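## Task

Find the box whose top shows the letter A and place only that box inside the tote near the door, fully within its rim. All other boxes must stay on their desks, nothing new may end up on the floor, and the robot must finish upright and level. The box must rest there by itself, not be held in place by the robot.

## Robot and tools

ROBOT. A TidyBot++: a base 0.54 m long, 0.50 m wide and 0.38 m tall on four driven casters, carrying a single seven-joint arm with a two-finger gripper. The shoulder sits 0.12 m ahead of the base centre and 0.68 m above the floor. Segments: upper arm 0.42 m, forearm 0.31 m, hand 0.31 m (wrist to the hand point). Folded at the start, the hand points down, sticks out up to 0.08 m past the base front, and the elbow can be 1.15 m high. A downward-pointing hand reaches at most about 0.94 m high, and only near the base. Cameras: base_camera (pinhole, 644x364, on the base looking forward and down) and wrist_camera (fisheye, 644x476, looking along the hand).

FRAMES. Base frame: origin on the floor below the base centre, x forward, y left, z up, in metres. The odometry frame is the base frame as it was when the scene began. hand_pose is expressed in the base frame and marks the point between the finger pads; its z axis runs out along the fingers and the fingers close along its y axis.

execute_actions. Argument actions: a list holding one action or none (none just reports state and images). An action may contain base, joints, speeds. base holds exactly one relative move, measured from where the base last reported itself: translate_m (metres, forward positive, -2 to 2), strafe_m (metres, left positive, -2 to 2), or rotate_rad (radians, counter-clockwise from above positive, -6.3 to 6.3). joints is a set of absolute targets by name, in radians: joint_1_rad (any angle; turns the whole arm about vertical; positive is clockwise from above, opposite to rotate_rad), joint_2_rad shoulder -2.249 to 2.249, joint_3_rad (any angle; rolls the upper arm), joint_4_rad elbow -2.579 to 2.579, joint_5_rad (any angle; rolls the forearm), joint_6_rad wrist -2.099 to 2.099, joint_7_rad (any angle; rolls the hand; with the hand down, positive is counter-clockwise from above, and at 1.57 the fingers open toward the robot's left and right). gripper_pos is absolute, 0 fully open to 1 fully closed; finger gap is roughly 85 x (1 - gripper_pos) mm. Unlimited joints go the short way, so send steps under half a turn. speeds caps top speed for that action only: translate_m and strafe_m 0.05 to 0.5 m/s, rotate_rad 0.1 to 1.57 rad/s (defaults are the maxima). A base move needing over 8.667 s is refused; no action runs past 15 s. Bad keys or values refuse the whole call. cameras: list of base_camera, wrist_camera or all; omitted means all, [] means none.

ARM GEOMETRY. With joint_1_rad 0, joint_3_rad 3.14, joint_5_rad 0 (near the start), the arm moves in the vertical x-z plane. Tilt from vertical (forward positive): upper arm = j2, forearm = j2 - j4, hand = j2 - j4 - j6. Hand reach ahead of the shoulder is the sum of length x sin(tilt); height above it is the sum of length x cos(tilt). From 3.14, raising joint_3_rad swings a forward-bent forearm to the right; raising joint_5_rad swings a forward-bent hand to the right.

OTHER TOOLS. wait: seconds 0 to 10, commands nothing, returns state and images. zoom_image: camera (base_camera or wrist_camera) and region [x0, y0, x1, y1] in pixels of that camera's latest full image, top-left origin, at most 504x504. finished_scene: scene number; ends it permanently and reports success, so only call it once the box rests in the tote on its own.

RESULTS. Each result gives joint_positions, hand_pose, base_odometry (wheel-count only, so slip looks like travel; heading -3.142 to 3.142, left positive), base_tilt in degrees (forward and right positive), motor_effort in percent with the action's peak in brackets, and a pictures line naming the image order. Status words: done (reached; for the base it only means the wheels turned enough), off_target (stopped short, may still push), contact_stop / time_out (target dropped, holding in place), not_followed (targets withheld by the self-collision check; the line 'joint command not followed' plus 'cause:' appears; targets may be retried on later actions). on_its_own lists motion you did not command. ARM HIT means the arm struck itself or the base hard. MOTOR HOT warns from 60 °C; OVER-TEMPERATURE FAULT means the arm sank weakly braked, with limit_stop_at_motor_heat on affected keys (resend the target). A torque fault freezes the arm and gripper for 10 s and skips the rest of the call.

PRACTICAL NOTES. Friction leaves joints a little off; fix by sending last command + (wanted - read). Hand position may be 1-2 cm off, more when stretched, so trust images near the floor. Carried loads make the arm sag; never command a joint to its current reading while holding, or it can sink. Holding a load heats motors even while the robot idles between replies. gripper_pos 1 reading done means nothing was caught; off_target means something is held. Closed fingertips reach 20 mm beyond the hand point. Odometry drifts a few cm and degrees over many moves. A blocked base shoves until timeout and may still report done.

AVOID. Driving while the arm is snagged, especially above 0.8 m (tipping risk); lateral pushes with a raised hand; driving the arm into objects (torque faults); hard pushes, slams, dropping the box or knocking other boxes off desks; leaving the robot tilted at the end. Loose objects may occasionally get nudged by outside forces.

Each tool is called after "Call:" in YAML: its name, and indented under it one key for each argument.

## Session

Call:
execute_actions:
  actions: []

Scene clock: 0.00 s.
base_odometry: x=+0.000 y=+0.000 heading=+0.000 (m, m, rad; odometry frame)
base_tilt: forward=+0.4 right=-0.2 (deg)
base_status: not commanded
joint_positions: joint_1_rad=-0.005 joint_2_rad=-0.409 joint_3_rad=+3.092 joint_4_rad=-2.531 joint_5_rad=+0.005 joint_6_rad=-0.821 joint_7_rad=+1.556 gripper_pos=+0.000
joint_status: not commanded
motor_effort: joint_1_rad=+2 joint_2_rad=+1 joint_3_rad=+0 joint_4_rad=+14 joint_5_rad=+0 joint_6_rad=-1 joint_7_rad=+1 (%)
hand_pose: x=+0.2801 y=+0.0069 z=+0.5977 quat_wxyz=(+0.009, +0.995, +0.021, +0.099) (m; base frame)
pictures: base_camera, wrist_camera
Images, in order (width x height): base_camera 644x364, wrist_camera 644x476.

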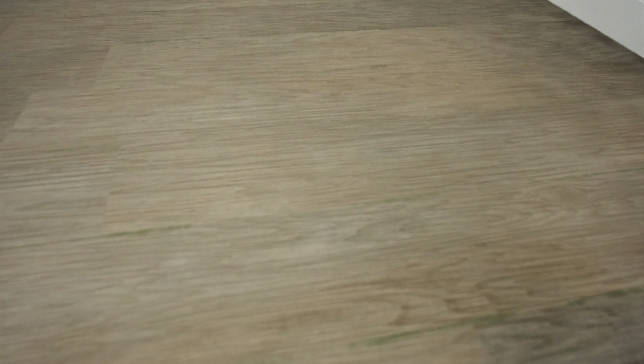

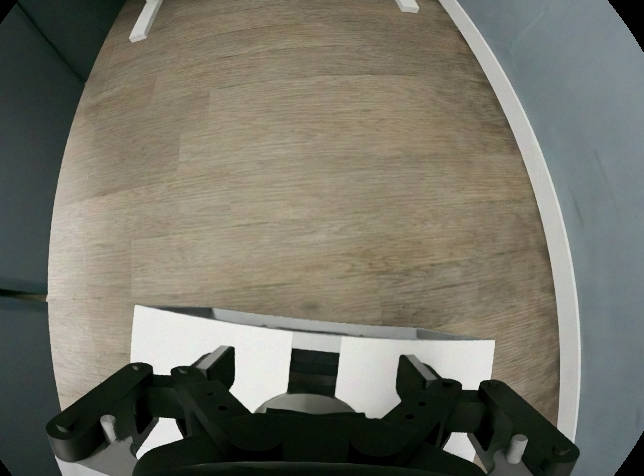

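Call:
execute_actions:
  actions:
    - {"joints":{"joint_6_rad":0.3}}
  cameras: ["wrist_camera"]

Scene clock: 7.83 s.
base_odometry: x=+0.000 y=+0.000 heading=+0.000 (m, m, rad; odometry frame)
base_tilt: forward=+0.4 right=-0.2 (deg)
base_status: not commanded
joint_positions: joint_1_rad=-0.005 joint_2_rad=-0.409 joint_3_rad=+3.092 joint_4_rad=-2.530 joint_5_rad=+0.005 joint_6_rad=+0.277 joint_7_rad=+1.556 gripper_pos=+0.000
joint_status: all done
motor_effort: joint_1_rad=+1(2) joint_2_rad=-4(4) joint_3_rad=+0(1) joint_4_rad=+23(24) joint_5_rad=+0(0) joint_6_rad=+8(8) joint_7_rad=+1(1) (%)
hand_pose: x=+0.5182 y=+0.0250 z=+0.8191 quat_wxyz=(-0.011, +0.797, +0.023, +0.604) (m; base frame)
pictures: wrist_camera
camera_calibration (this result's frames):
wrist_camera: T_world_to_cam=[[0.093177, -0.994386, 0.0501484, -0.0580968], [-0.243249, -0.0715766, -0.967319, 0.980522], [0.965478, 0.0779333, -0.248553, -0.16777], [0, 0, 0, 1]] pos_world=[0.405903, 0.0254867, 0.909691]
Images, in order (width x height): wrist_camera 644x476.

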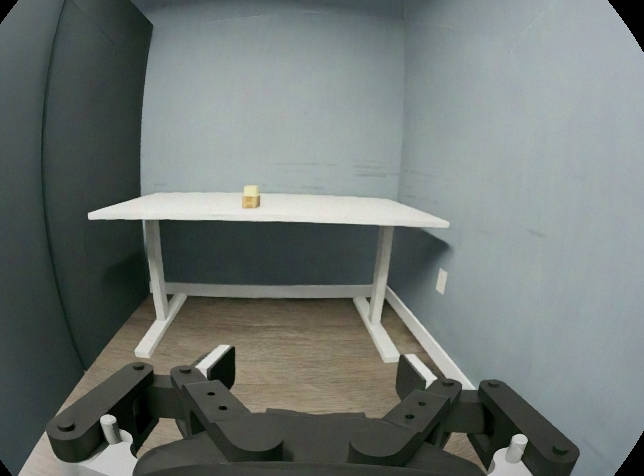

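Call:
zoom_image:
  camera: "wrist_camera"
  region: [210, 170, 290, 225]

Call:
execute_actions:
  actions:
    - {"base":{"rotate_rad":3.14}}
  cameras: ["wrist_camera"]

Region (210, 170, 290, 225) of wrist_camera's 644x476 image, scaled by 6.300; it fills the top 346 rows of this view, and the rest is white.

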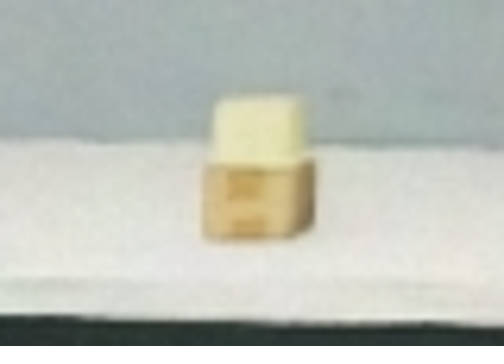

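Scene clock: 17.23 s.
base_odometry: x=+0.000 y=+0.000 heading=+3.139 (m, m, rad; odometry frame)
base_tilt: forward=+0.4 right=-0.2 (deg)
base_status: done
joint_positions: joint_1_rad=-0.005 joint_2_rad=-0.409 joint_3_rad=+3.092 joint_4_rad=-2.530 joint_5_rad=+0.005 joint_6_rad=+0.277 joint_7_rad=+1.556 gripper_pos=+0.000
joint_status: not commanded
motor_effort: joint_1_rad=+2(1) joint_2_rad=-4(5) joint_3_rad=+0(2) joint_4_rad=+23(24) joint_5_rad=+0(0) joint_6_rad=+8(8) joint_7_rad=+0(1) (%)
hand_pose: x=+0.5182 y=+0.0250 z=+0.8191 quat_wxyz=(-0.011, +0.797, +0.023, +0.604) (m; base frame)
pictures: wrist_camera
camera_calibration (this result's frames):
wrist_camera: T_world_to_cam=[[0.0931442, -0.99439, 0.0501342, -0.0580832], [-0.243252, -0.0715548, -0.96732, 0.980523], [0.965481, 0.077905, -0.248552, -0.167772], [0, 0, 0, 1]] pos_world=[0.405905, 0.025474, 0.909692]
Images, in order (width x height): wrist_camera 644x476.

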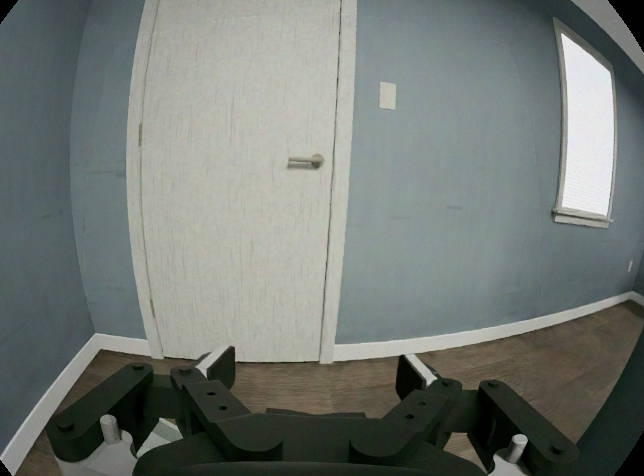

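Call:
execute_actions:
  actions:
    - {"joints":{"joint_6_rad":-0.2}}

Scene clock: 22.00 s.
base_odometry: x=+0.000 y=+0.000 heading=+3.139 (m, m, rad; odometry frame)
base_tilt: forward=+0.4 right=-0.2 (deg)
base_status: not commanded
joint_positions: joint_1_rad=-0.005 joint_2_rad=-0.409 joint_3_rad=+3.092 joint_4_rad=-2.532 joint_5_rad=+0.005 joint_6_rad=-0.177 joint_7_rad=+1.556 gripper_pos=+0.000
joint_status: all done
motor_effort: joint_1_rad=+2(2) joint_2_rad=-3(4) joint_3_rad=+0(1) joint_4_rad=+22(24) joint_5_rad=+0(0) joint_6_rad=+6(8) joint_7_rad=+1(1) (%)
hand_pose: x=+0.4503 y=+0.0184 z=+0.6950 quat_wxyz=(-0.003, +0.913, +0.023, +0.408) (m; base frame)
pictures: base_camera, wrist_camera
camera_calibration (this result's frames):
wrist_camera: T_world_to_cam=[[0.100709, -0.994464, 0.0299914, -0.0415157], [-0.644355, -0.0881631, -0.759627, 0.880082], [0.758066, 0.0571765, -0.649667, 0.240034], [0, 0, 0, 1]] pos_world=[0.389305, 0.0225806, 0.825722]
Images, in order (width x height): base_camera 644x364, wrist_camera 644x476.

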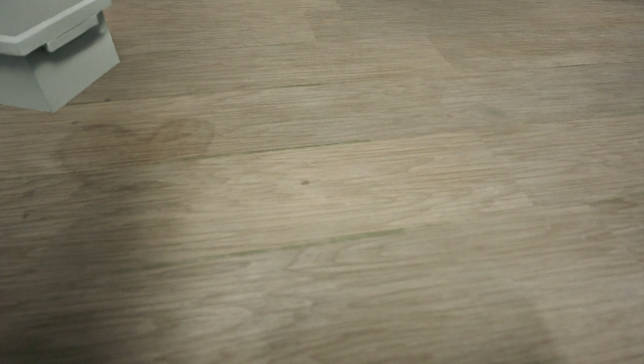

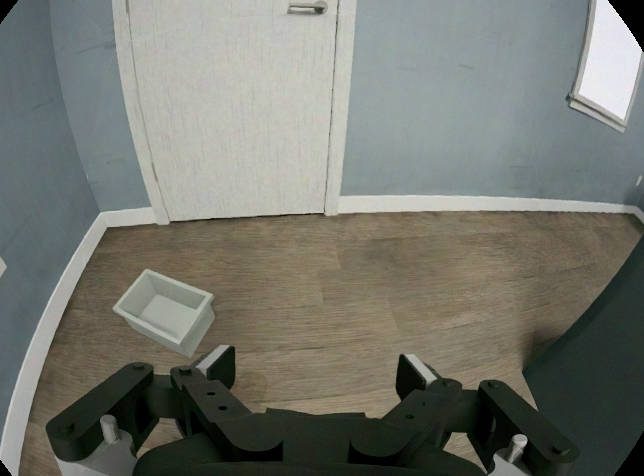

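Call:
execute_actions:
  actions:
    - {"base":{"rotate_rad":-1.57},"joints":{"joint_2_rad":-0.3,"joint_4_rad":-0.6,"joint_6_rad":-1.6}}
  cameras: []

Call:
execute_actions:
  actions:
    - {"base":{"strafe_m":1.15},"joints":{"joint_1_rad":0.6}}

Scene clock: 57.53 s.
base_odometry: x=+0.000 y=+0.000 heading=+1.570 (m, m, rad; odometry frame)
base_tilt: forward=+0.4 right=-0.2 (deg)
base_status: done
joint_positions: joint_1_rad=-0.005 joint_2_rad=-0.316 joint_3_rad=+3.095 joint_4_rad=-0.609 joint_5_rad=+0.005 joint_6_rad=-1.552 joint_7_rad=+1.556 gripper_pos=+0.000
joint_status: all done
motor_effort: joint_1_rad=+2(0) joint_2_rad=+1(10) joint_3_rad=+1(2) joint_4_rad=+13(26) joint_5_rad=+0(0) joint_6_rad=+8(8) joint_7_rad=+1(1) (%)
hand_pose: x=+0.3777 y=+0.0216 z=+1.2980 quat_wxyz=(-0.012, +0.797, +0.017, +0.604) (m; base frame)
pictures: none
No camera images: the call's "cameras" was empty. Leave "cameras" out to get every camera's image.

Scene clock: 61.20 s.
base_odometry: x=-1.150 y=+0.003 heading=+1.569 (m, m, rad; odometry frame)
base_tilt: forward=+0.4 right=-0.2 (deg)
base_status: done
joint_positions: joint_1_rad=+0.586 joint_2_rad=-0.311 joint_3_rad=+3.095 joint_4_rad=-0.609 joint_5_rad=+0.005 joint_6_rad=-1.552 joint_7_rad=+1.556 gripper_pos=+0.000
joint_status: all done
motor_effort: joint_1_rad=+2(3) joint_2_rad=+1(4) joint_3_rad=+0(1) joint_4_rad=+13(13) joint_5_rad=+1(1) joint_6_rad=+8(8) joint_7_rad=+1(1) (%)
hand_pose: x=+0.3483 y=-0.1280 z=+1.2968 quat_wxyz=(+0.164, +0.769, -0.217, +0.579) (m; base frame)
pictures: base_camera, wrist_camera
camera_calibration (this result's frames):
wrist_camera: T_world_to_cam=[[-0.484917, -0.873567, 0.0416629, 0.00946304], [-0.24173, 0.0880972, -0.966336, 1.40891], [0.840489, -0.478664, -0.253888, 0.106173], [0, 0, 0, 1]] pos_world=[0.255928, -0.0650332, 1.38804]
Images, in order (width x height): base_camera 644x364, wrist_camera 644x476.

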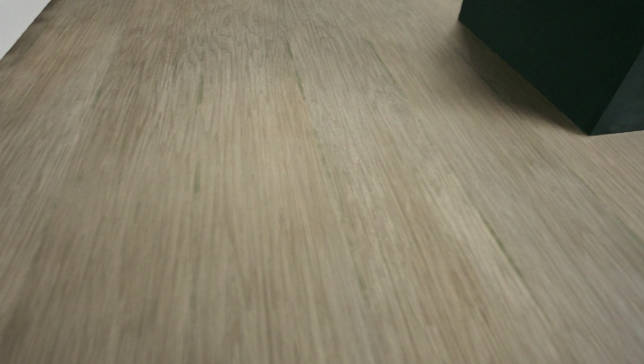

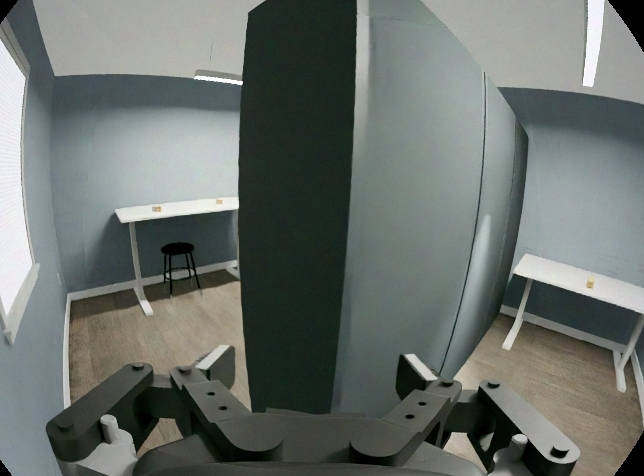

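Call:
execute_actions:
  actions:
    - {"base":{"rotate_rad":0.19},"joints":{"joint_1_rad":0.5,"joint_6_rad":-1.9}}
  cameras: []

Call:
execute_actions:
  actions:
    - {"base":{"translate_m":1.7}}

Scene clock: 80.07 s.
base_odometry: x=-1.151 y=+0.003 heading=+1.759 (m, m, rad; odometry frame)
base_tilt: forward=+0.4 right=-0.2 (deg)
base_status: done
joint_positions: joint_1_rad=+0.510 joint_2_rad=-0.310 joint_3_rad=+3.094 joint_4_rad=-0.609 joint_5_rad=+0.005 joint_6_rad=-1.866 joint_7_rad=+1.556 gripper_pos=+0.000
joint_status: all done
motor_effort: joint_1_rad=+2(1) joint_2_rad=+2(3) joint_3_rad=+0(1) joint_4_rad=+13(13) joint_5_rad=+0(1) joint_6_rad=+7(8) joint_7_rad=+0(0) (%)
hand_pose: x=+0.3209 y=-0.0929 z=+1.2084 quat_wxyz=(+0.113, +0.858, -0.208, +0.455) (m; base frame)
pictures: none
No camera images: the call's "cameras" was empty. Leave "cameras" out to get every camera's image.

Scene clock: 84.83 s.
base_odometry: x=-1.472 y=+1.672 heading=+1.760 (m, m, rad; odometry frame)
base_tilt: forward=+0.4 right=-0.2 (deg)
base_status: done
joint_positions: joint_1_rad=+0.510 joint_2_rad=-0.300 joint_3_rad=+3.094 joint_4_rad=-0.608 joint_5_rad=+0.005 joint_6_rad=-1.866 joint_7_rad=+1.556 gripper_pos=+0.000
joint_status: not commanded
motor_effort: joint_1_rad=+1(2) joint_2_rad=+1(6) joint_3_rad=+0(2) joint_4_rad=+13(14) joint_5_rad=+0(1) joint_6_rad=+6(7) joint_7_rad=+1(1) (%)
hand_pose: x=+0.3252 y=-0.0953 z=+1.2065 quat_wxyz=(+0.112, +0.860, -0.209, +0.452) (m; base frame)
pictures: base_camera, wrist_camera
camera_calibration (this result's frames):
wrist_camera: T_world_to_cam=[[-0.410663, -0.911375, 0.0274207, 0.0200318], [-0.50939, 0.204379, -0.835913, 1.25404], [0.756226, -0.357247, -0.548176, 0.51233], [0, 0, 0, 1]] pos_world=[0.259582, -0.0550143, 1.32856]
Images, in order (width x height): base_camera 644x364, wrist_camera 644x476.

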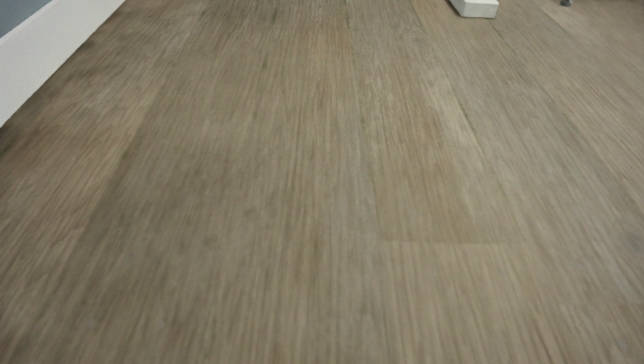

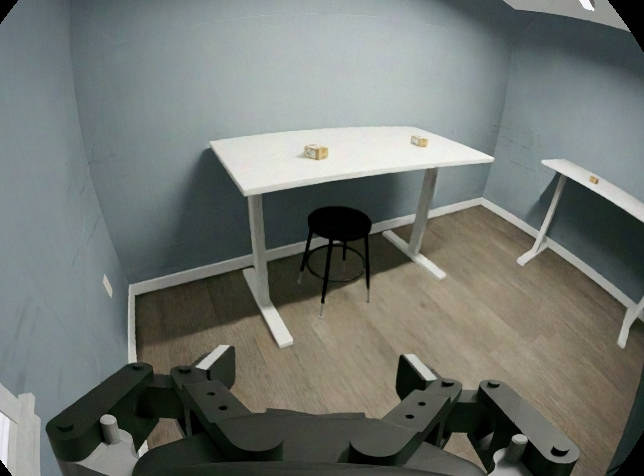

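Call:
zoom_image:
  camera: "wrist_camera"
  region: [290, 125, 450, 170]

Region (290, 125, 450, 170) of wrist_camera's 644x476 image, scaled by 3.150; it fills the top 142 rows of this view, and the rest is white.

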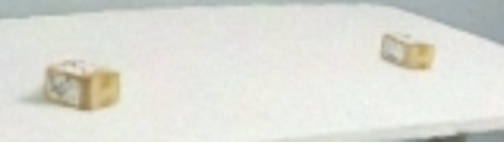

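Call:
execute_actions:
  actions:
    - {"base":{"strafe_m":-0.9},"joints":{"joint_1_rad":0.0,"joint_2_rad":0.0,"joint_4_rad":-0.2,"joint_6_rad":-1.9}}
  cameras: []

Call:
execute_actions:
  actions:
    - {"base":{"translate_m":0.6}}

Scene clock: 100.87 s.
base_odometry: x=-0.589 y=+1.843 heading=+1.761 (m, m, rad; odometry frame)
base_tilt: forward=+0.4 right=-0.2 (deg)
base_status: done
joint_positions: joint_1_rad=+0.013 joint_2_rad=-0.003 joint_3_rad=+3.094 joint_4_rad=-0.214 joint_5_rad=+0.005 joint_6_rad=-1.866 joint_7_rad=+1.556 gripper_pos=+0.000
joint_status: all done
motor_effort: joint_1_rad=+1(1) joint_2_rad=-8(10) joint_3_rad=+0(1) joint_4_rad=+11(13) joint_5_rad=+0(1) joint_6_rad=+7(7) joint_7_rad=+1(1) (%)
hand_pose: x=+0.4551 y=+0.0114 z=+1.2591 quat_wxyz=(-0.011, +0.862, +0.007, +0.508) (m; base frame)
pictures: none
No camera images: the call's "cameras" was empty. Leave "cameras" out to get every camera's image.

Scene clock: 103.43 s.
base_odometry: x=-0.702 y=+2.432 heading=+1.760 (m, m, rad; odometry frame)
base_tilt: forward=+0.4 right=-0.2 (deg)
base_status: done
joint_positions: joint_1_rad=+0.013 joint_2_rad=+0.003 joint_3_rad=+3.094 joint_4_rad=-0.208 joint_5_rad=+0.005 joint_6_rad=-1.866 joint_7_rad=+1.556 gripper_pos=+0.000
joint_status: not commanded
motor_effort: joint_1_rad=+2(2) joint_2_rad=-7(12) joint_3_rad=+0(0) joint_4_rad=+11(12) joint_5_rad=+0(0) joint_6_rad=+7(7) joint_7_rad=+0(1) (%)
hand_pose: x=+0.4577 y=+0.0114 z=+1.2591 quat_wxyz=(-0.011, +0.862, +0.007, +0.508) (m; base frame)
pictures: base_camera, wrist_camera
camera_calibration (this result's frames):
wrist_camera: T_world_to_cam=[[0.0738027, -0.997122, 0.0173366, -0.0378732], [-0.461667, -0.0495694, -0.885667, 1.38734], [0.883978, 0.0573609, -0.463996, 0.309879], [0, 0, 0, 1]] pos_world=[0.369358, 0.0132305, 1.37316]
Images, in order (width x height): base_camera 644x364, wrist_camera 644x476.

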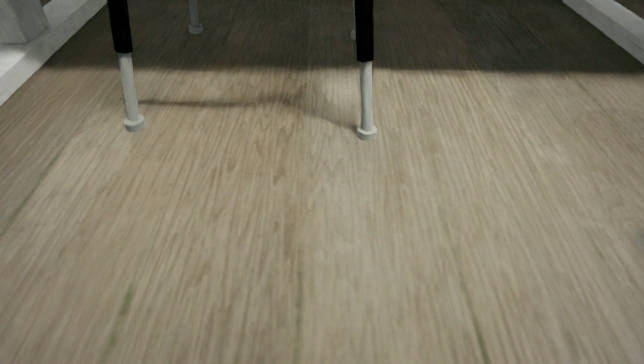

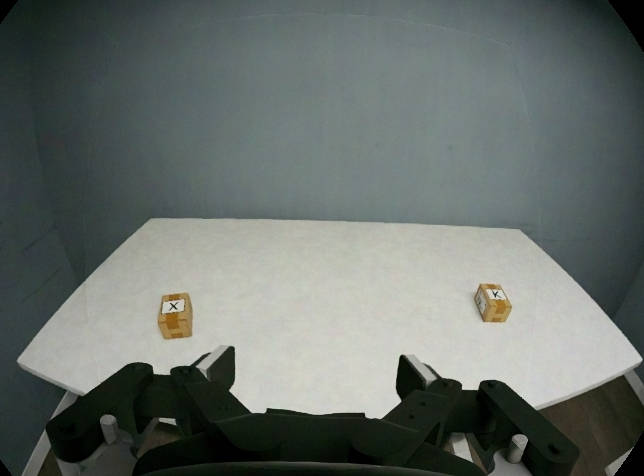

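Call:
execute_actions:
  actions:
    - {"base":{"translate_m":-0.5}}
  cameras: []

Call:
execute_actions:
  actions:
    - {"base":{"rotate_rad":-1.57}}
  cameras: []

Call:
execute_actions:
  actions:
    - {"base":{"translate_m":0.8}}

Scene clock: 112.43 s.
base_odometry: x=-0.607 y=+1.941 heading=+1.761 (m, m, rad; odometry frame)
base_tilt: forward=+0.4 right=-0.2 (deg)
base_status: done
joint_positions: joint_1_rad=+0.012 joint_2_rad=-0.008 joint_3_rad=+3.094 joint_4_rad=-0.205 joint_5_rad=+0.005 joint_6_rad=-1.866 joint_7_rad=+1.556 gripper_pos=+0.000
joint_status: not commanded
motor_effort: joint_1_rad=+2(4) joint_2_rad=-7(13) joint_3_rad=+0(2) joint_4_rad=+11(13) joint_5_rad=+0(2) joint_6_rad=+7(8) joint_7_rad=+1(1) (%)
hand_pose: x=+0.4509 y=+0.0120 z=+1.2638 quat_wxyz=(-0.011, +0.858, +0.008, +0.513) (m; base frame)
pictures: none
No camera images: the call's "cameras" was empty. Leave "cameras" out to get every camera's image.

Scene clock: 114.73 s.
base_odometry: x=-0.607 y=+1.941 heading=+0.192 (m, m, rad; odometry frame)
base_tilt: forward=+0.4 right=-0.2 (deg)
base_status: done
joint_positions: joint_1_rad=+0.011 joint_2_rad=-0.001 joint_3_rad=+3.094 joint_4_rad=-0.205 joint_5_rad=+0.005 joint_6_rad=-1.866 joint_7_rad=+1.556 gripper_pos=+0.000
joint_status: not commanded
motor_effort: joint_1_rad=+2(3) joint_2_rad=-8(11) joint_3_rad=+0(1) joint_4_rad=+12(13) joint_5_rad=+0(2) joint_6_rad=+6(7) joint_7_rad=+1(1) (%)
hand_pose: x=+0.4546 y=+0.0121 z=+1.2616 quat_wxyz=(-0.011, +0.860, +0.008, +0.511) (m; base frame)
pictures: none
No camera images: the call's "cameras" was empty. Leave "cameras" out to get every camera's image.

Scene clock: 117.70 s.
base_odometry: x=+0.179 y=+2.092 heading=+0.191 (m, m, rad; odometry frame)
base_tilt: forward=+0.4 right=-0.2 (deg)
base_status: done
joint_positions: joint_1_rad=+0.011 joint_2_rad=+0.003 joint_3_rad=+3.094 joint_4_rad=-0.205 joint_5_rad=+0.005 joint_6_rad=-1.866 joint_7_rad=+1.556 gripper_pos=+0.000
joint_status: not commanded
motor_effort: joint_1_rad=+1(2) joint_2_rad=-7(12) joint_3_rad=+0(0) joint_4_rad=+11(13) joint_5_rad=+0(1) joint_6_rad=+7(7) joint_7_rad=+0(1) (%)
hand_pose: x=+0.4572 y=+0.0121 z=+1.2602 quat_wxyz=(-0.011, +0.861, +0.008, +0.509) (m; base frame)
pictures: base_camera, wrist_camera
camera_calibration (this result's frames):
wrist_camera: T_world_to_cam=[[0.0759477, -0.996959, 0.0174626, -0.0382714], [-0.458634, -0.0504783, -0.887191, 1.38868], [0.885374, 0.0593712, -0.461072, 0.306449], [0, 0, 0, 1]] pos_world=[0.36848, 0.0137489, 1.37399]
Images, in order (width x height): base_camera 644x364, wrist_camera 644x476.

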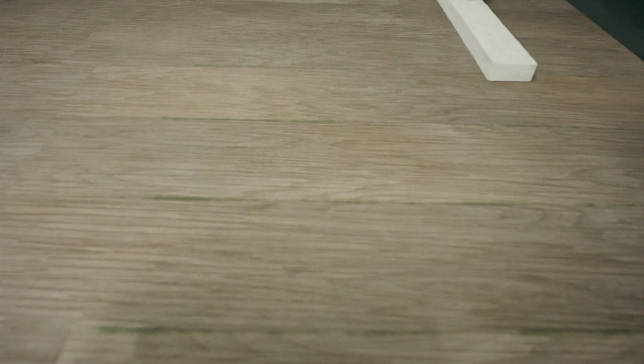

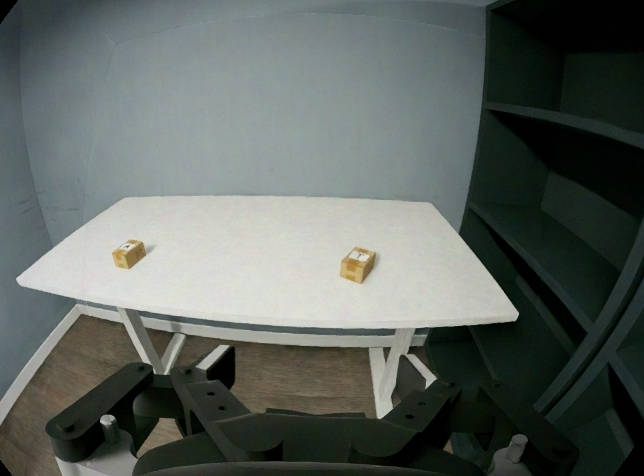

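Call:
zoom_image:
  camera: "wrist_camera"
  region: [90, 225, 170, 285]

Call:
zoom_image:
  camera: "wrist_camera"
  region: [320, 235, 400, 295]

Region (90, 225, 170, 285) of wrist_camera's 644x476 image, scaled by 6.300; it fills the top 378 rows of this view, and the rest is white.

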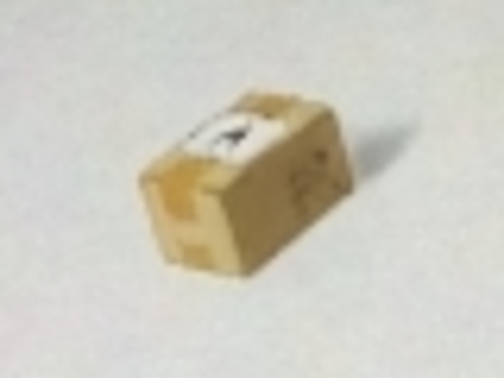

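Region (320, 235, 400, 295) of wrist_camera's 644x476 image, scaled by 6.300; it fills the top 378 rows of this view, and the rest is white.

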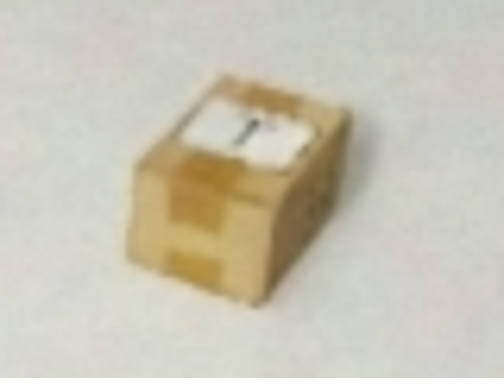

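Call:
execute_actions:
  actions:
    - {"base":{"strafe_m":0.55},"joints":{"joint_6_rad":-2.05}}

Scene clock: 136.80 s.
base_odometry: x=+0.075 y=+2.632 heading=+0.190 (m, m, rad; odometry frame)
base_tilt: forward=+0.4 right=-0.2 (deg)
base_status: done
joint_positions: joint_1_rad=+0.010 joint_2_rad=+0.003 joint_3_rad=+3.094 joint_4_rad=-0.205 joint_5_rad=+0.005 joint_6_rad=-2.019 joint_7_rad=+1.556 gripper_pos=+0.000
joint_status: all done
motor_effort: joint_1_rad=+2(0) joint_2_rad=-8(9) joint_3_rad=+0(1) joint_4_rad=+11(12) joint_5_rad=+0(1) joint_6_rad=+6(7) joint_7_rad=+0(0) (%)
hand_pose: x=+0.4310 y=+0.0116 z=+1.2204 quat_wxyz=(-0.010, +0.897, +0.008, +0.442) (m; base frame)
pictures: base_camera, wrist_camera
camera_calibration (this result's frames):
wrist_camera: T_world_to_cam=[[0.0790647, -0.996814, 0.0104951, -0.0289291], [-0.588308, -0.0551571, -0.806754, 1.29908], [0.804763, 0.0576114, -0.590794, 0.504458], [0, 0, 0, 1]] pos_world=[0.360579, 0.0137541, 1.34637]
Images, in order (width x height): base_camera 644x364, wrist_camera 644x476.

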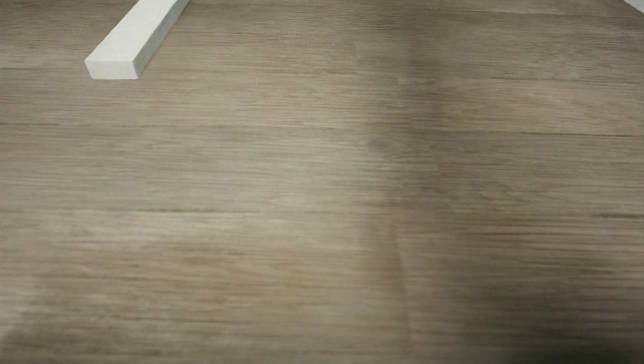

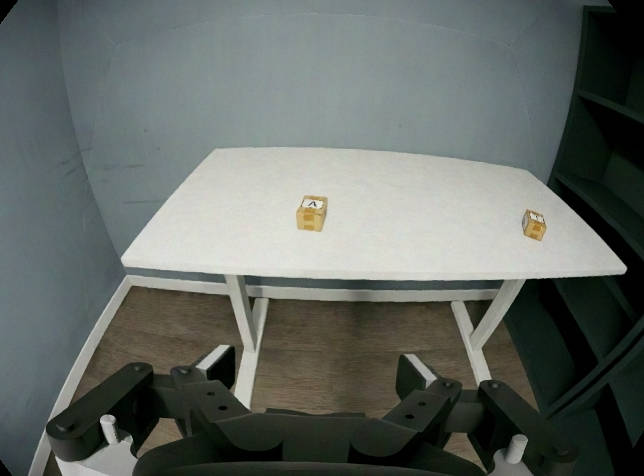

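Call:
zoom_image:
  camera: "wrist_camera"
  region: [272, 185, 352, 245]

Region (272, 185, 352, 245) of wrist_camera's 644x476 image, scaled by 6.300; it fills the top 378 rows of this view, and the rest is white.

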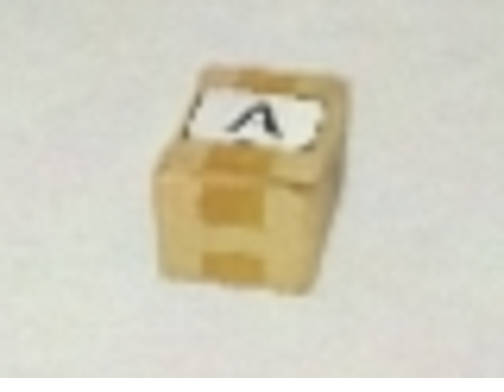

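Call:
execute_actions:
  actions:
    - {"base":{"translate_m":0.2},"joints":{"joint_1_rad":0.0,"joint_2_rad":0.0,"joint_3_rad":3.17,"joint_4_rad":-1.25,"joint_6_rad":-0.95}}
  cameras: ["wrist_camera"]

Scene clock: 171.93 s.
base_odometry: x=+0.271 y=+2.670 heading=+0.191 (m, m, rad; odometry frame)
base_tilt: forward=+0.4 right=-0.2 (deg)
base_status: done
joint_positions: joint_1_rad=+0.010 joint_2_rad=+0.006 joint_3_rad=+3.156 joint_4_rad=-1.242 joint_5_rad=+0.005 joint_6_rad=-0.998 joint_7_rad=+1.556 gripper_pos=+0.000
joint_status: all done
motor_effort: joint_1_rad=+2(2) joint_2_rad=-19(19) joint_3_rad=+0(0) joint_4_rad=+24(25) joint_5_rad=+1(0) joint_6_rad=+6(6) joint_7_rad=+1(1) (%)
hand_pose: x=+0.6629 y=-0.0134 z=+1.0078 quat_wxyz=(+0.005, +0.901, -0.017, +0.433) (m; base frame)
pictures: wrist_camera
camera_calibration (this result's frames):
wrist_camera: T_world_to_cam=[[0.02032, -0.999705, 0.0133366, -0.0339095], [-0.606012, -0.0229252, -0.795125, 1.26308], [0.795196, 0.00807479, -0.606299, 0.21494], [0, 0, 0, 1]] pos_world=[0.595214, -0.00667865, 1.13508]
Images, in order (width x height): wrist_camera 644x476.

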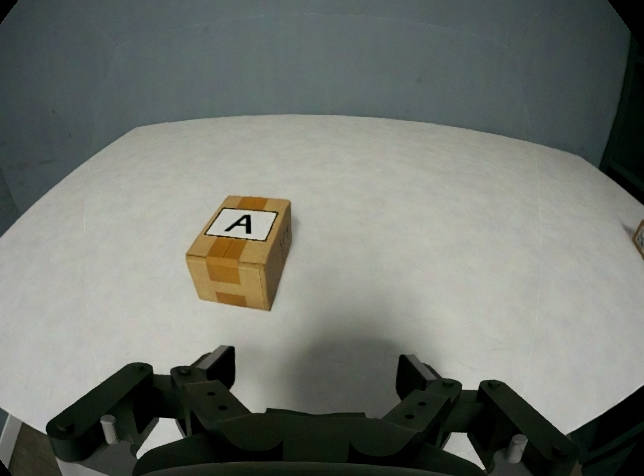

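Call:
execute_actions:
  actions:
    - {"base":{"rotate_rad":-0.13},"joints":{"joint_4_rad":-1.34,"joint_6_rad":-0.87}}
  cameras: []

Call:
execute_actions:
  actions:
    - {"base":{"strafe_m":0.165}}
  cameras: ["wrist_camera"]

Scene clock: 193.03 s.
base_odometry: x=+0.271 y=+2.671 heading=+0.061 (m, m, rad; odometry frame)
base_tilt: forward=+0.4 right=-0.2 (deg)
base_status: done
joint_positions: joint_1_rad=+0.005 joint_2_rad=+0.006 joint_3_rad=+3.172 joint_4_rad=-1.334 joint_5_rad=+0.005 joint_6_rad=-0.919 joint_7_rad=+1.556 gripper_pos=+0.000
joint_status: all done
motor_effort: joint_1_rad=+2(5) joint_2_rad=-19(21) joint_3_rad=+0(3) joint_4_rad=+24(26) joint_5_rad=+0(1) joint_6_rad=+7(6) joint_7_rad=+0(0) (%)
hand_pose: x=+0.6681 y=-0.0193 z=+0.9767 quat_wxyz=(+0.007, +0.904, -0.022, +0.427) (m; base frame)
pictures: none
No camera images: the call's "cameras" was empty. Leave "cameras" out to get every camera's image.

Scene clock: 194.57 s.
base_odometry: x=+0.262 y=+2.835 heading=+0.059 (m, m, rad; odometry frame)
base_tilt: forward=+0.4 right=-0.2 (deg)
base_status: done
joint_positions: joint_1_rad=+0.000 joint_2_rad=+0.006 joint_3_rad=+3.168 joint_4_rad=-1.334 joint_5_rad=+0.005 joint_6_rad=-0.918 joint_7_rad=+1.556 gripper_pos=+0.000
joint_status: not commanded
motor_effort: joint_1_rad=+2(4) joint_2_rad=-19(23) joint_3_rad=+1(2) joint_4_rad=+25(26) joint_5_rad=+1(1) joint_6_rad=+6(7) joint_7_rad=+1(1) (%)
hand_pose: x=+0.6683 y=-0.0144 z=+0.9769 quat_wxyz=(+0.005, +0.904, -0.018, +0.427) (m; base frame)
pictures: wrist_camera
camera_calibration (this result's frames):
wrist_camera: T_world_to_cam=[[0.0191052, -0.999734, 0.0129315, -0.0334051], [-0.616037, -0.0219577, -0.787411, 1.24095], [0.787486, 0.00707735, -0.616292, 0.206803], [0, 0, 0, 1]] pos_world=[0.602254, -0.00761143, 1.10502]
Images, in order (width x height): wrist_camera 644x476.

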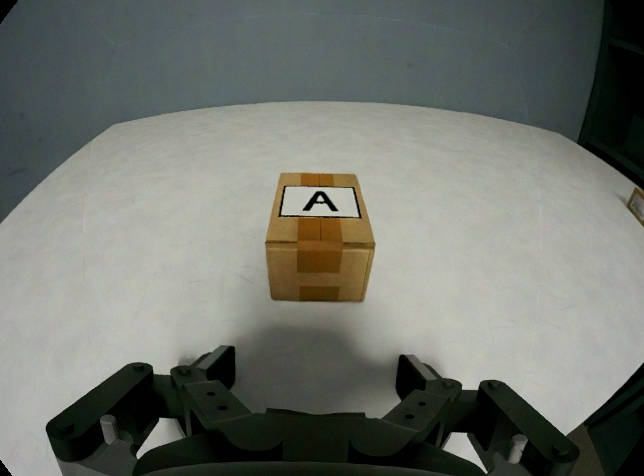

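Call:
execute_actions:
  actions:
    - {"base":{"translate_m":0.095},"speeds":{"translate_m":0.15}}
  cameras: ["wrist_camera"]

Call:
execute_actions:
  actions:
    - {"joints":{"gripper_pos":1.0}}
  cameras: ["wrist_camera"]

Scene clock: 207.53 s.
base_odometry: x=+0.356 y=+2.841 heading=+0.060 (m, m, rad; odometry frame)
base_tilt: forward=+0.4 right=-0.2 (deg)
base_status: done
joint_positions: joint_1_rad=+0.000 joint_2_rad=+0.003 joint_3_rad=+3.168 joint_4_rad=-1.334 joint_5_rad=+0.005 joint_6_rad=-0.916 joint_7_rad=+1.556 gripper_pos=+0.000
joint_status: not commanded
motor_effort: joint_1_rad=+2(0) joint_2_rad=-20(22) joint_3_rad=+0(2) joint_4_rad=+24(25) joint_5_rad=+0(1) joint_6_rad=+6(6) joint_7_rad=+1(0) (%)
hand_pose: x=+0.6679 y=-0.0144 z=+0.9788 quat_wxyz=(+0.005, +0.903, -0.018, +0.430) (m; base frame)
pictures: wrist_camera
camera_calibration (this result's frames):
wrist_camera: T_world_to_cam=[[0.0190544, -0.999733, 0.0130772, -0.0335396], [-0.612319, -0.0220083, -0.790304, 1.24254], [0.790381, 0.00705134, -0.612575, 0.202705], [0, 0, 0, 1]] pos_world=[0.601256, -0.00761383, 1.1066]
Images, in order (width x height): wrist_camera 644x476.

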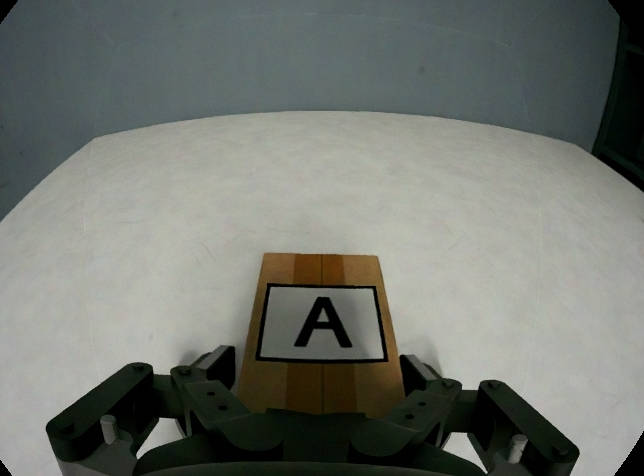

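Scene clock: 208.63 s.
base_odometry: x=+0.356 y=+2.841 heading=+0.060 (m, m, rad; odometry frame)
base_tilt: forward=+0.4 right=-0.2 (deg)
base_status: not commanded
joint_positions: joint_1_rad=+0.000 joint_2_rad=+0.000 joint_3_rad=+3.168 joint_4_rad=-1.334 joint_5_rad=+0.005 joint_6_rad=-0.911 joint_7_rad=+1.556 gripper_pos=+0.348
joint_status: gripper_pos off_target (ended at +0.348, target +1.000)
motor_effort: joint_1_rad=+2(1) joint_2_rad=-19(21) joint_3_rad=+0(1) joint_4_rad=+23(25) joint_5_rad=+0(1) joint_6_rad=+6(8) joint_7_rad=+1(0) (%)
hand_pose: x=+0.6678 y=-0.0145 z=+0.9821 quat_wxyz=(+0.005, +0.901, -0.018, +0.433) (m; base frame)
pictures: wrist_camera
camera_calibration (this result's frames):
wrist_camera: T_world_to_cam=[[0.0189618, -0.999731, 0.0133856, -0.0338434], [-0.605406, -0.0221353, -0.795609, 1.24568], [0.795691, 0.00698243, -0.605663, 0.194463], [0, 0, 0, 1]] pos_world=[0.600052, -0.00761865, 1.10931]
Images, in order (width x height): wrist_camera 644x476.

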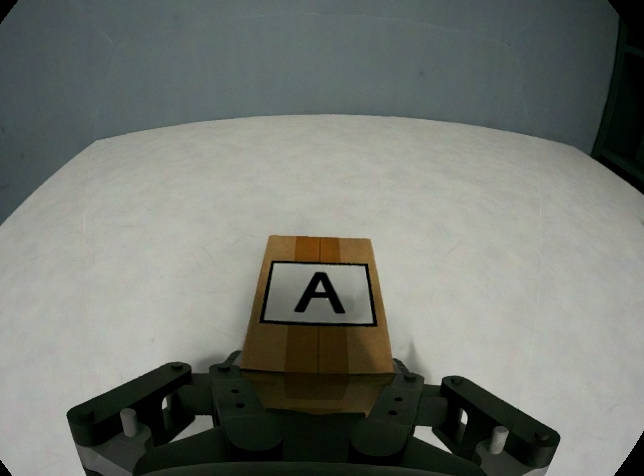

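Call:
execute_actions:
  actions:
    - {"joints":{"joint_2_rad":-0.25}}
  cameras: []

Call:
execute_actions:
  actions:
    - {"base":{"rotate_rad":0.43}}
  cameras: []

Call:
execute_actions:
  actions:
    - {"base":{"translate_m":-2.0}}
  cameras: []

Call:
execute_actions:
  actions:
    - {"base":{"rotate_rad":-1.87},"joints":{"joint_4_rad":-1.8,"joint_6_rad":-0.8}}

Scene clock: 235.03 s.
base_odometry: x=+0.356 y=+2.841 heading=+0.060 (m, m, rad; odometry frame)
base_tilt: forward=+0.4 right=-0.2 (deg)
base_status: not commanded
joint_positions: joint_1_rad=+0.000 joint_2_rad=-0.252 joint_3_rad=+3.168 joint_4_rad=-1.344 joint_5_rad=+0.005 joint_6_rad=-0.911 joint_7_rad=+1.556 gripper_pos=+0.348
joint_status: all done
motor_effort: joint_1_rad=+2(1) joint_2_rad=-11(23) joint_3_rad=+0(0) joint_4_rad=+25(28) joint_5_rad=+0(0) joint_6_rad=+8(8) joint_7_rad=+0(1) (%)
hand_pose: x=+0.5761 y=-0.0144 z=+1.1037 quat_wxyz=(+0.003, +0.842, -0.019, +0.539) (m; base frame)
pictures: none
No camera images: the call's "cameras" was empty. Leave "cameras" out to get every camera's image.

Scene clock: 236.37 s.
base_odometry: x=+0.356 y=+2.841 heading=+0.489 (m, m, rad; odometry frame)
base_tilt: forward=+0.4 right=-0.2 (deg)
base_status: done
joint_positions: joint_1_rad=-0.001 joint_2_rad=-0.252 joint_3_rad=+3.165 joint_4_rad=-1.344 joint_5_rad=+0.005 joint_6_rad=-0.911 joint_7_rad=+1.556 gripper_pos=+0.348
joint_status: not commanded
motor_effort: joint_1_rad=+2(0) joint_2_rad=-11(12) joint_3_rad=+0(3) joint_4_rad=+24(25) joint_5_rad=+1(1) joint_6_rad=+8(8) joint_7_rad=+1(1) (%)
hand_pose: x=+0.5761 y=-0.0122 z=+1.1037 quat_wxyz=(+0.002, +0.842, -0.017, +0.539) (m; base frame)
pictures: none
No camera images: the call's "cameras" was empty. Leave "cameras" out to get every camera's image.

Scene clock: 241.73 s.
base_odometry: x=-1.408 y=+1.899 heading=+0.490 (m, m, rad; odometry frame)
base_tilt: forward=+0.4 right=-0.2 (deg)
base_status: done
joint_positions: joint_1_rad=-0.001 joint_2_rad=-0.249 joint_3_rad=+3.165 joint_4_rad=-1.344 joint_5_rad=+0.005 joint_6_rad=-0.911 joint_7_rad=+1.556 gripper_pos=+0.348
joint_status: not commanded
motor_effort: joint_1_rad=+1(1) joint_2_rad=-11(14) joint_3_rad=+0(1) joint_4_rad=+25(26) joint_5_rad=+0(0) joint_6_rad=+8(9) joint_7_rad=+0(1) (%)
hand_pose: x=+0.5773 y=-0.0122 z=+1.1023 quat_wxyz=(+0.002, +0.843, -0.017, +0.538) (m; base frame)
pictures: none
No camera images: the call's "cameras" was empty. Leave "cameras" out to get every camera's image.

Scene clock: 244.20 s.
base_odometry: x=-1.408 y=+1.899 heading=-1.379 (m, m, rad; odometry frame)
base_tilt: forward=+0.4 right=-0.2 (deg)
base_status: done
joint_positions: joint_1_rad=-0.001 joint_2_rad=-0.243 joint_3_rad=+3.167 joint_4_rad=-1.795 joint_5_rad=+0.005 joint_6_rad=-0.851 joint_7_rad=+1.556 gripper_pos=+0.348
joint_status: all done
motor_effort: joint_1_rad=+2(3) joint_2_rad=-11(15) joint_3_rad=+0(2) joint_4_rad=+26(27) joint_5_rad=+0(1) joint_6_rad=+6(9) joint_7_rad=+1(1) (%)
hand_pose: x=+0.5420 y=-0.0110 z=+0.8661 quat_wxyz=(+0.001, +0.932, -0.018, +0.361) (m; base frame)
pictures: base_camera, wrist_camera
camera_calibration (this result's frames):
wrist_camera: T_world_to_cam=[[0.0235004, -0.999724, -0.0000595777, -0.0172851], [-0.722736, -0.0169481, -0.690916, 1.05026], [0.690724, 0.0162799, -0.722935, 0.382881], [0, 0, 0, 1]] pos_world=[0.495003, -0.00571365, 1.00244]
Images, in order (width x height): base_camera 644x364, wrist_camera 644x476.

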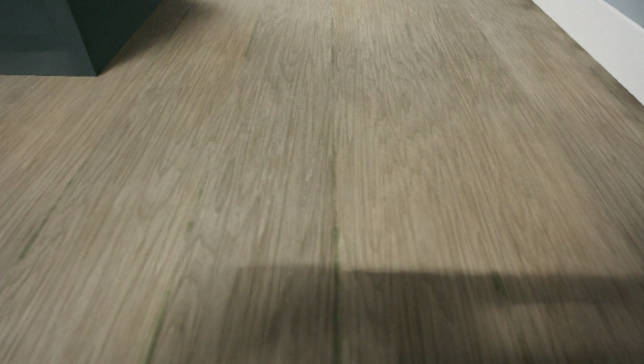

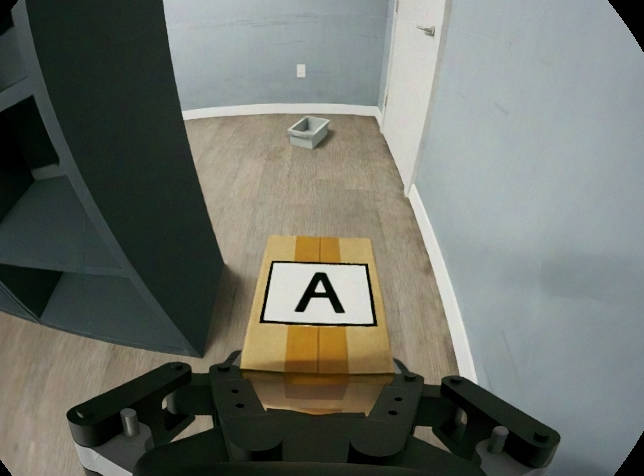

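Call:
execute_actions:
  actions:
    - {"base":{"translate_m":1.75}}

Scene clock: 252.87 s.
base_odometry: x=-1.077 y=+0.181 heading=-1.380 (m, m, rad; odometry frame)
base_tilt: forward=+0.4 right=-0.2 (deg)
base_status: done
joint_positions: joint_1_rad=-0.001 joint_2_rad=-0.244 joint_3_rad=+3.167 joint_4_rad=-1.796 joint_5_rad=+0.005 joint_6_rad=-0.848 joint_7_rad=+1.556 gripper_pos=+0.348
joint_status: not commanded
motor_effort: joint_1_rad=+2(1) joint_2_rad=-11(15) joint_3_rad=+0(1) joint_4_rad=+25(26) joint_5_rad=+0(0) joint_6_rad=+6(6) joint_7_rad=+1(1) (%)
hand_pose: x=+0.5420 y=-0.0110 z=+0.8663 quat_wxyz=(+0.001, +0.932, -0.018, +0.362) (m; base frame)
pictures: base_camera, wrist_camera
camera_calibration (this result's frames):
wrist_camera: T_world_to_cam=[[0.0235063, -0.999724, 0.0000224203, -0.0173633], [-0.721119, -0.0169711, -0.692603, 1.05104], [0.692412, 0.0162644, -0.721319, 0.380685], [0, 0, 0, 1]] pos_world=[0.494744, -0.00571277, 1.00255]
Images, in order (width x height): base_camera 644x364, wrist_camera 644x476.

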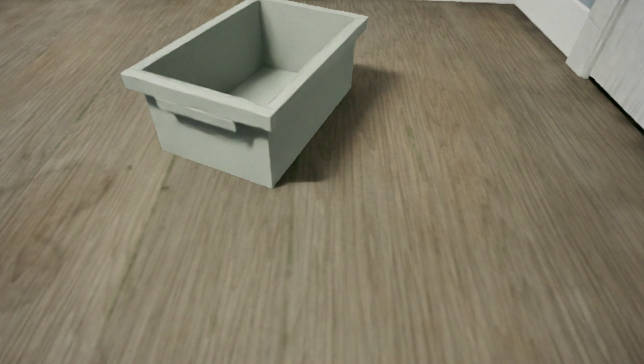

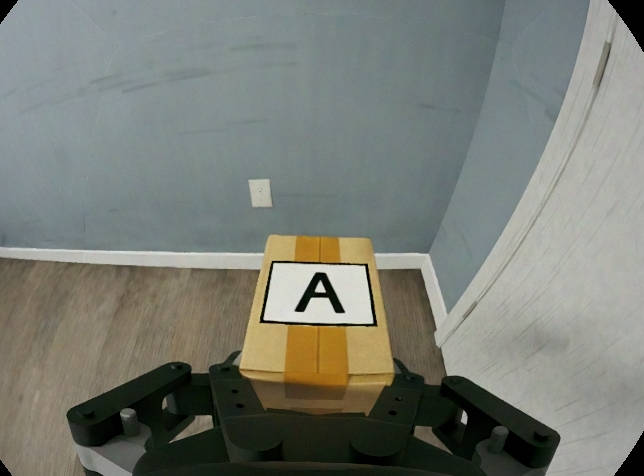

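Call:
execute_actions:
  actions:
    - {"joints":{"joint_1_rad":-0.16,"joint_2_rad":1.33,"joint_4_rad":-1.75,"joint_6_rad":0.52,"joint_7_rad":1.06}}

Scene clock: 273.97 s.
base_odometry: x=-1.077 y=+0.181 heading=-1.380 (m, m, rad; odometry frame)
base_tilt: forward=+0.4 right=-0.2 (deg)
base_status: not commanded
joint_positions: joint_1_rad=-0.145 joint_2_rad=+1.330 joint_3_rad=+3.167 joint_4_rad=-1.765 joint_5_rad=+0.005 joint_6_rad=+0.467 joint_7_rad=+1.102 gripper_pos=+0.348
joint_status: all done
motor_effort: joint_1_rad=+2(1) joint_2_rad=-38(41) joint_3_rad=+0(0) joint_4_rad=+6(25) joint_5_rad=+0(0) joint_6_rad=+4(7) joint_7_rad=+1(0) (%)
hand_pose: x=+0.6912 y=+0.0697 z=+0.1969 quat_wxyz=(-0.065, +0.955, -0.153, +0.246) (m; base frame)
pictures: base_camera, wrist_camera
camera_calibration (this result's frames):
wrist_camera: T_world_to_cam=[[-0.203502, -0.957707, -0.203429, 0.253839], [-0.831859, 0.278705, -0.479932, 0.710396], [0.516331, 0.0715573, -0.853394, -0.0629283], [0, 0, 0, 1]] pos_world=[0.675098, 0.0496153, 0.338877]
Images, in order (width x height): base_camera 644x364, wrist_camera 644x476.

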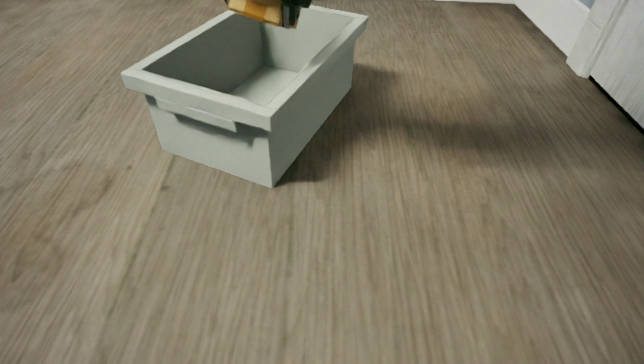

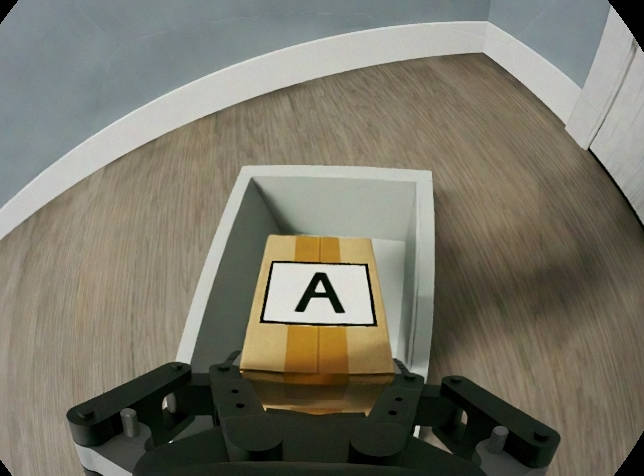

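Call:
execute_actions:
  actions:
    - {"joints":{"joint_1_rad":-0.205,"joint_2_rad":1.63,"joint_4_rad":-1.45,"joint_6_rad":0.55}}

Scene clock: 284.47 s.
base_odometry: x=-1.077 y=+0.181 heading=-1.380 (m, m, rad; odometry frame)
base_tilt: forward=+0.4 right=-0.2 (deg)
base_status: not commanded
joint_positions: joint_1_rad=-0.195 joint_2_rad=+1.633 joint_3_rad=+3.167 joint_4_rad=-1.466 joint_5_rad=+0.005 joint_6_rad=+0.497 joint_7_rad=+1.102 gripper_pos=+0.348
joint_status: all done
motor_effort: joint_1_rad=+2(3) joint_2_rad=-39(41) joint_3_rad=+0(1) joint_4_rad=+6(6) joint_5_rad=+0(1) joint_6_rad=+4(4) joint_7_rad=+1(1) (%)
hand_pose: x=+0.7037 y=+0.1026 z=+0.0745 quat_wxyz=(-0.076, +0.956, -0.125, +0.256) (m; base frame)
pictures: base_camera, wrist_camera
camera_calibration (this result's frames):
wrist_camera: T_world_to_cam=[[-0.141842, -0.967007, -0.211607, 0.221184], [-0.83405, 0.231882, -0.500591, 0.660739], [0.533143, 0.105486, -0.839423, -0.192477], [0, 0, 0, 1]] pos_world=[0.685081, 0.0809764, 0.215994]
Images, in order (width x height): base_camera 644x364, wrist_camera 644x476.

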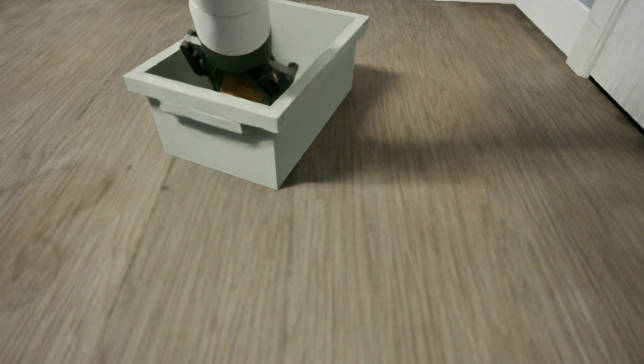

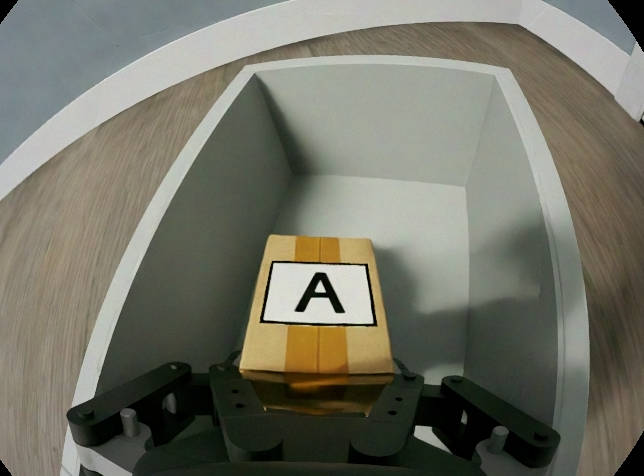

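Call:
execute_actions:
  actions:
    - {"joints":{"gripper_pos":0.2}}
  cameras: []

Call:
execute_actions:
  actions:
    - {"joints":{"joint_2_rad":1.25,"joint_4_rad":-1.8}}

Scene clock: 290.67 s.
base_odometry: x=-1.077 y=+0.181 heading=-1.380 (m, m, rad; odometry frame)
base_tilt: forward=+0.4 right=-0.2 (deg)
base_status: not commanded
joint_positions: joint_1_rad=-0.195 joint_2_rad=+1.633 joint_3_rad=+3.167 joint_4_rad=-1.464 joint_5_rad=+0.005 joint_6_rad=+0.501 joint_7_rad=+1.102 gripper_pos=+0.200
joint_status: all done
motor_effort: joint_1_rad=+2(1) joint_2_rad=-37(39) joint_3_rad=-1(1) joint_4_rad=+5(6) joint_5_rad=+0(0) joint_6_rad=+4(4) joint_7_rad=+1(1) (%)
hand_pose: x=+0.7057 y=+0.1030 z=+0.0755 quat_wxyz=(-0.077, +0.955, -0.125, +0.258) (m; base frame)
pictures: none
No camera images: the call's "cameras" was empty. Leave "cameras" out to get every camera's image.

Scene clock: 292.23 s.
base_odometry: x=-1.077 y=+0.181 heading=-1.380 (m, m, rad; odometry frame)
base_tilt: forward=+0.4 right=-0.2 (deg)
base_status: not commanded
joint_positions: joint_1_rad=-0.195 joint_2_rad=+1.252 joint_3_rad=+3.167 joint_4_rad=-1.787 joint_5_rad=+0.005 joint_6_rad=+0.505 joint_7_rad=+1.102 gripper_pos=+0.200
joint_status: all done
motor_effort: joint_1_rad=+2(2) joint_2_rad=-37(40) joint_3_rad=+0(0) joint_4_rad=+6(8) joint_5_rad=+0(0) joint_6_rad=+4(5) joint_7_rad=+1(1) (%)
hand_pose: x=+0.7192 y=+0.1047 z=+0.2450 quat_wxyz=(-0.086, +0.946, -0.128, +0.286) (m; base frame)
pictures: base_camera, wrist_camera
camera_calibration (this result's frames):
wrist_camera: T_world_to_cam=[[-0.134885, -0.962796, -0.234158, 0.261623], [-0.797755, 0.245686, -0.550659, 0.74331], [0.587702, 0.112525, -0.801215, -0.107229], [0, 0, 0, 1]] pos_world=[0.691286, 0.0813348, 0.384658]
Images, in order (width x height): base_camera 644x364, wrist_camera 644x476.

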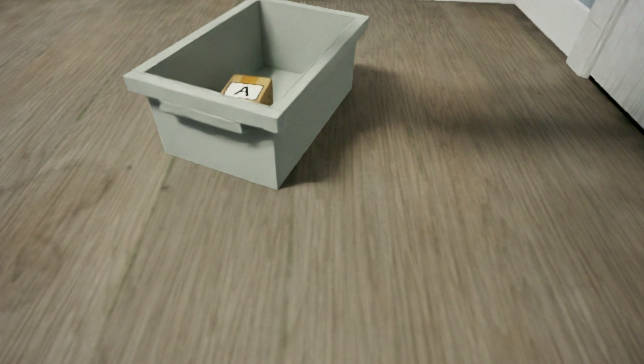

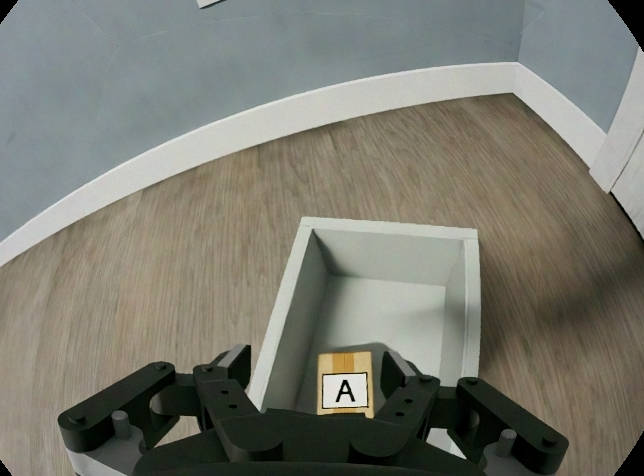

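Call:
finished_scene:
  scene: 1

The scene is finished: the task was done.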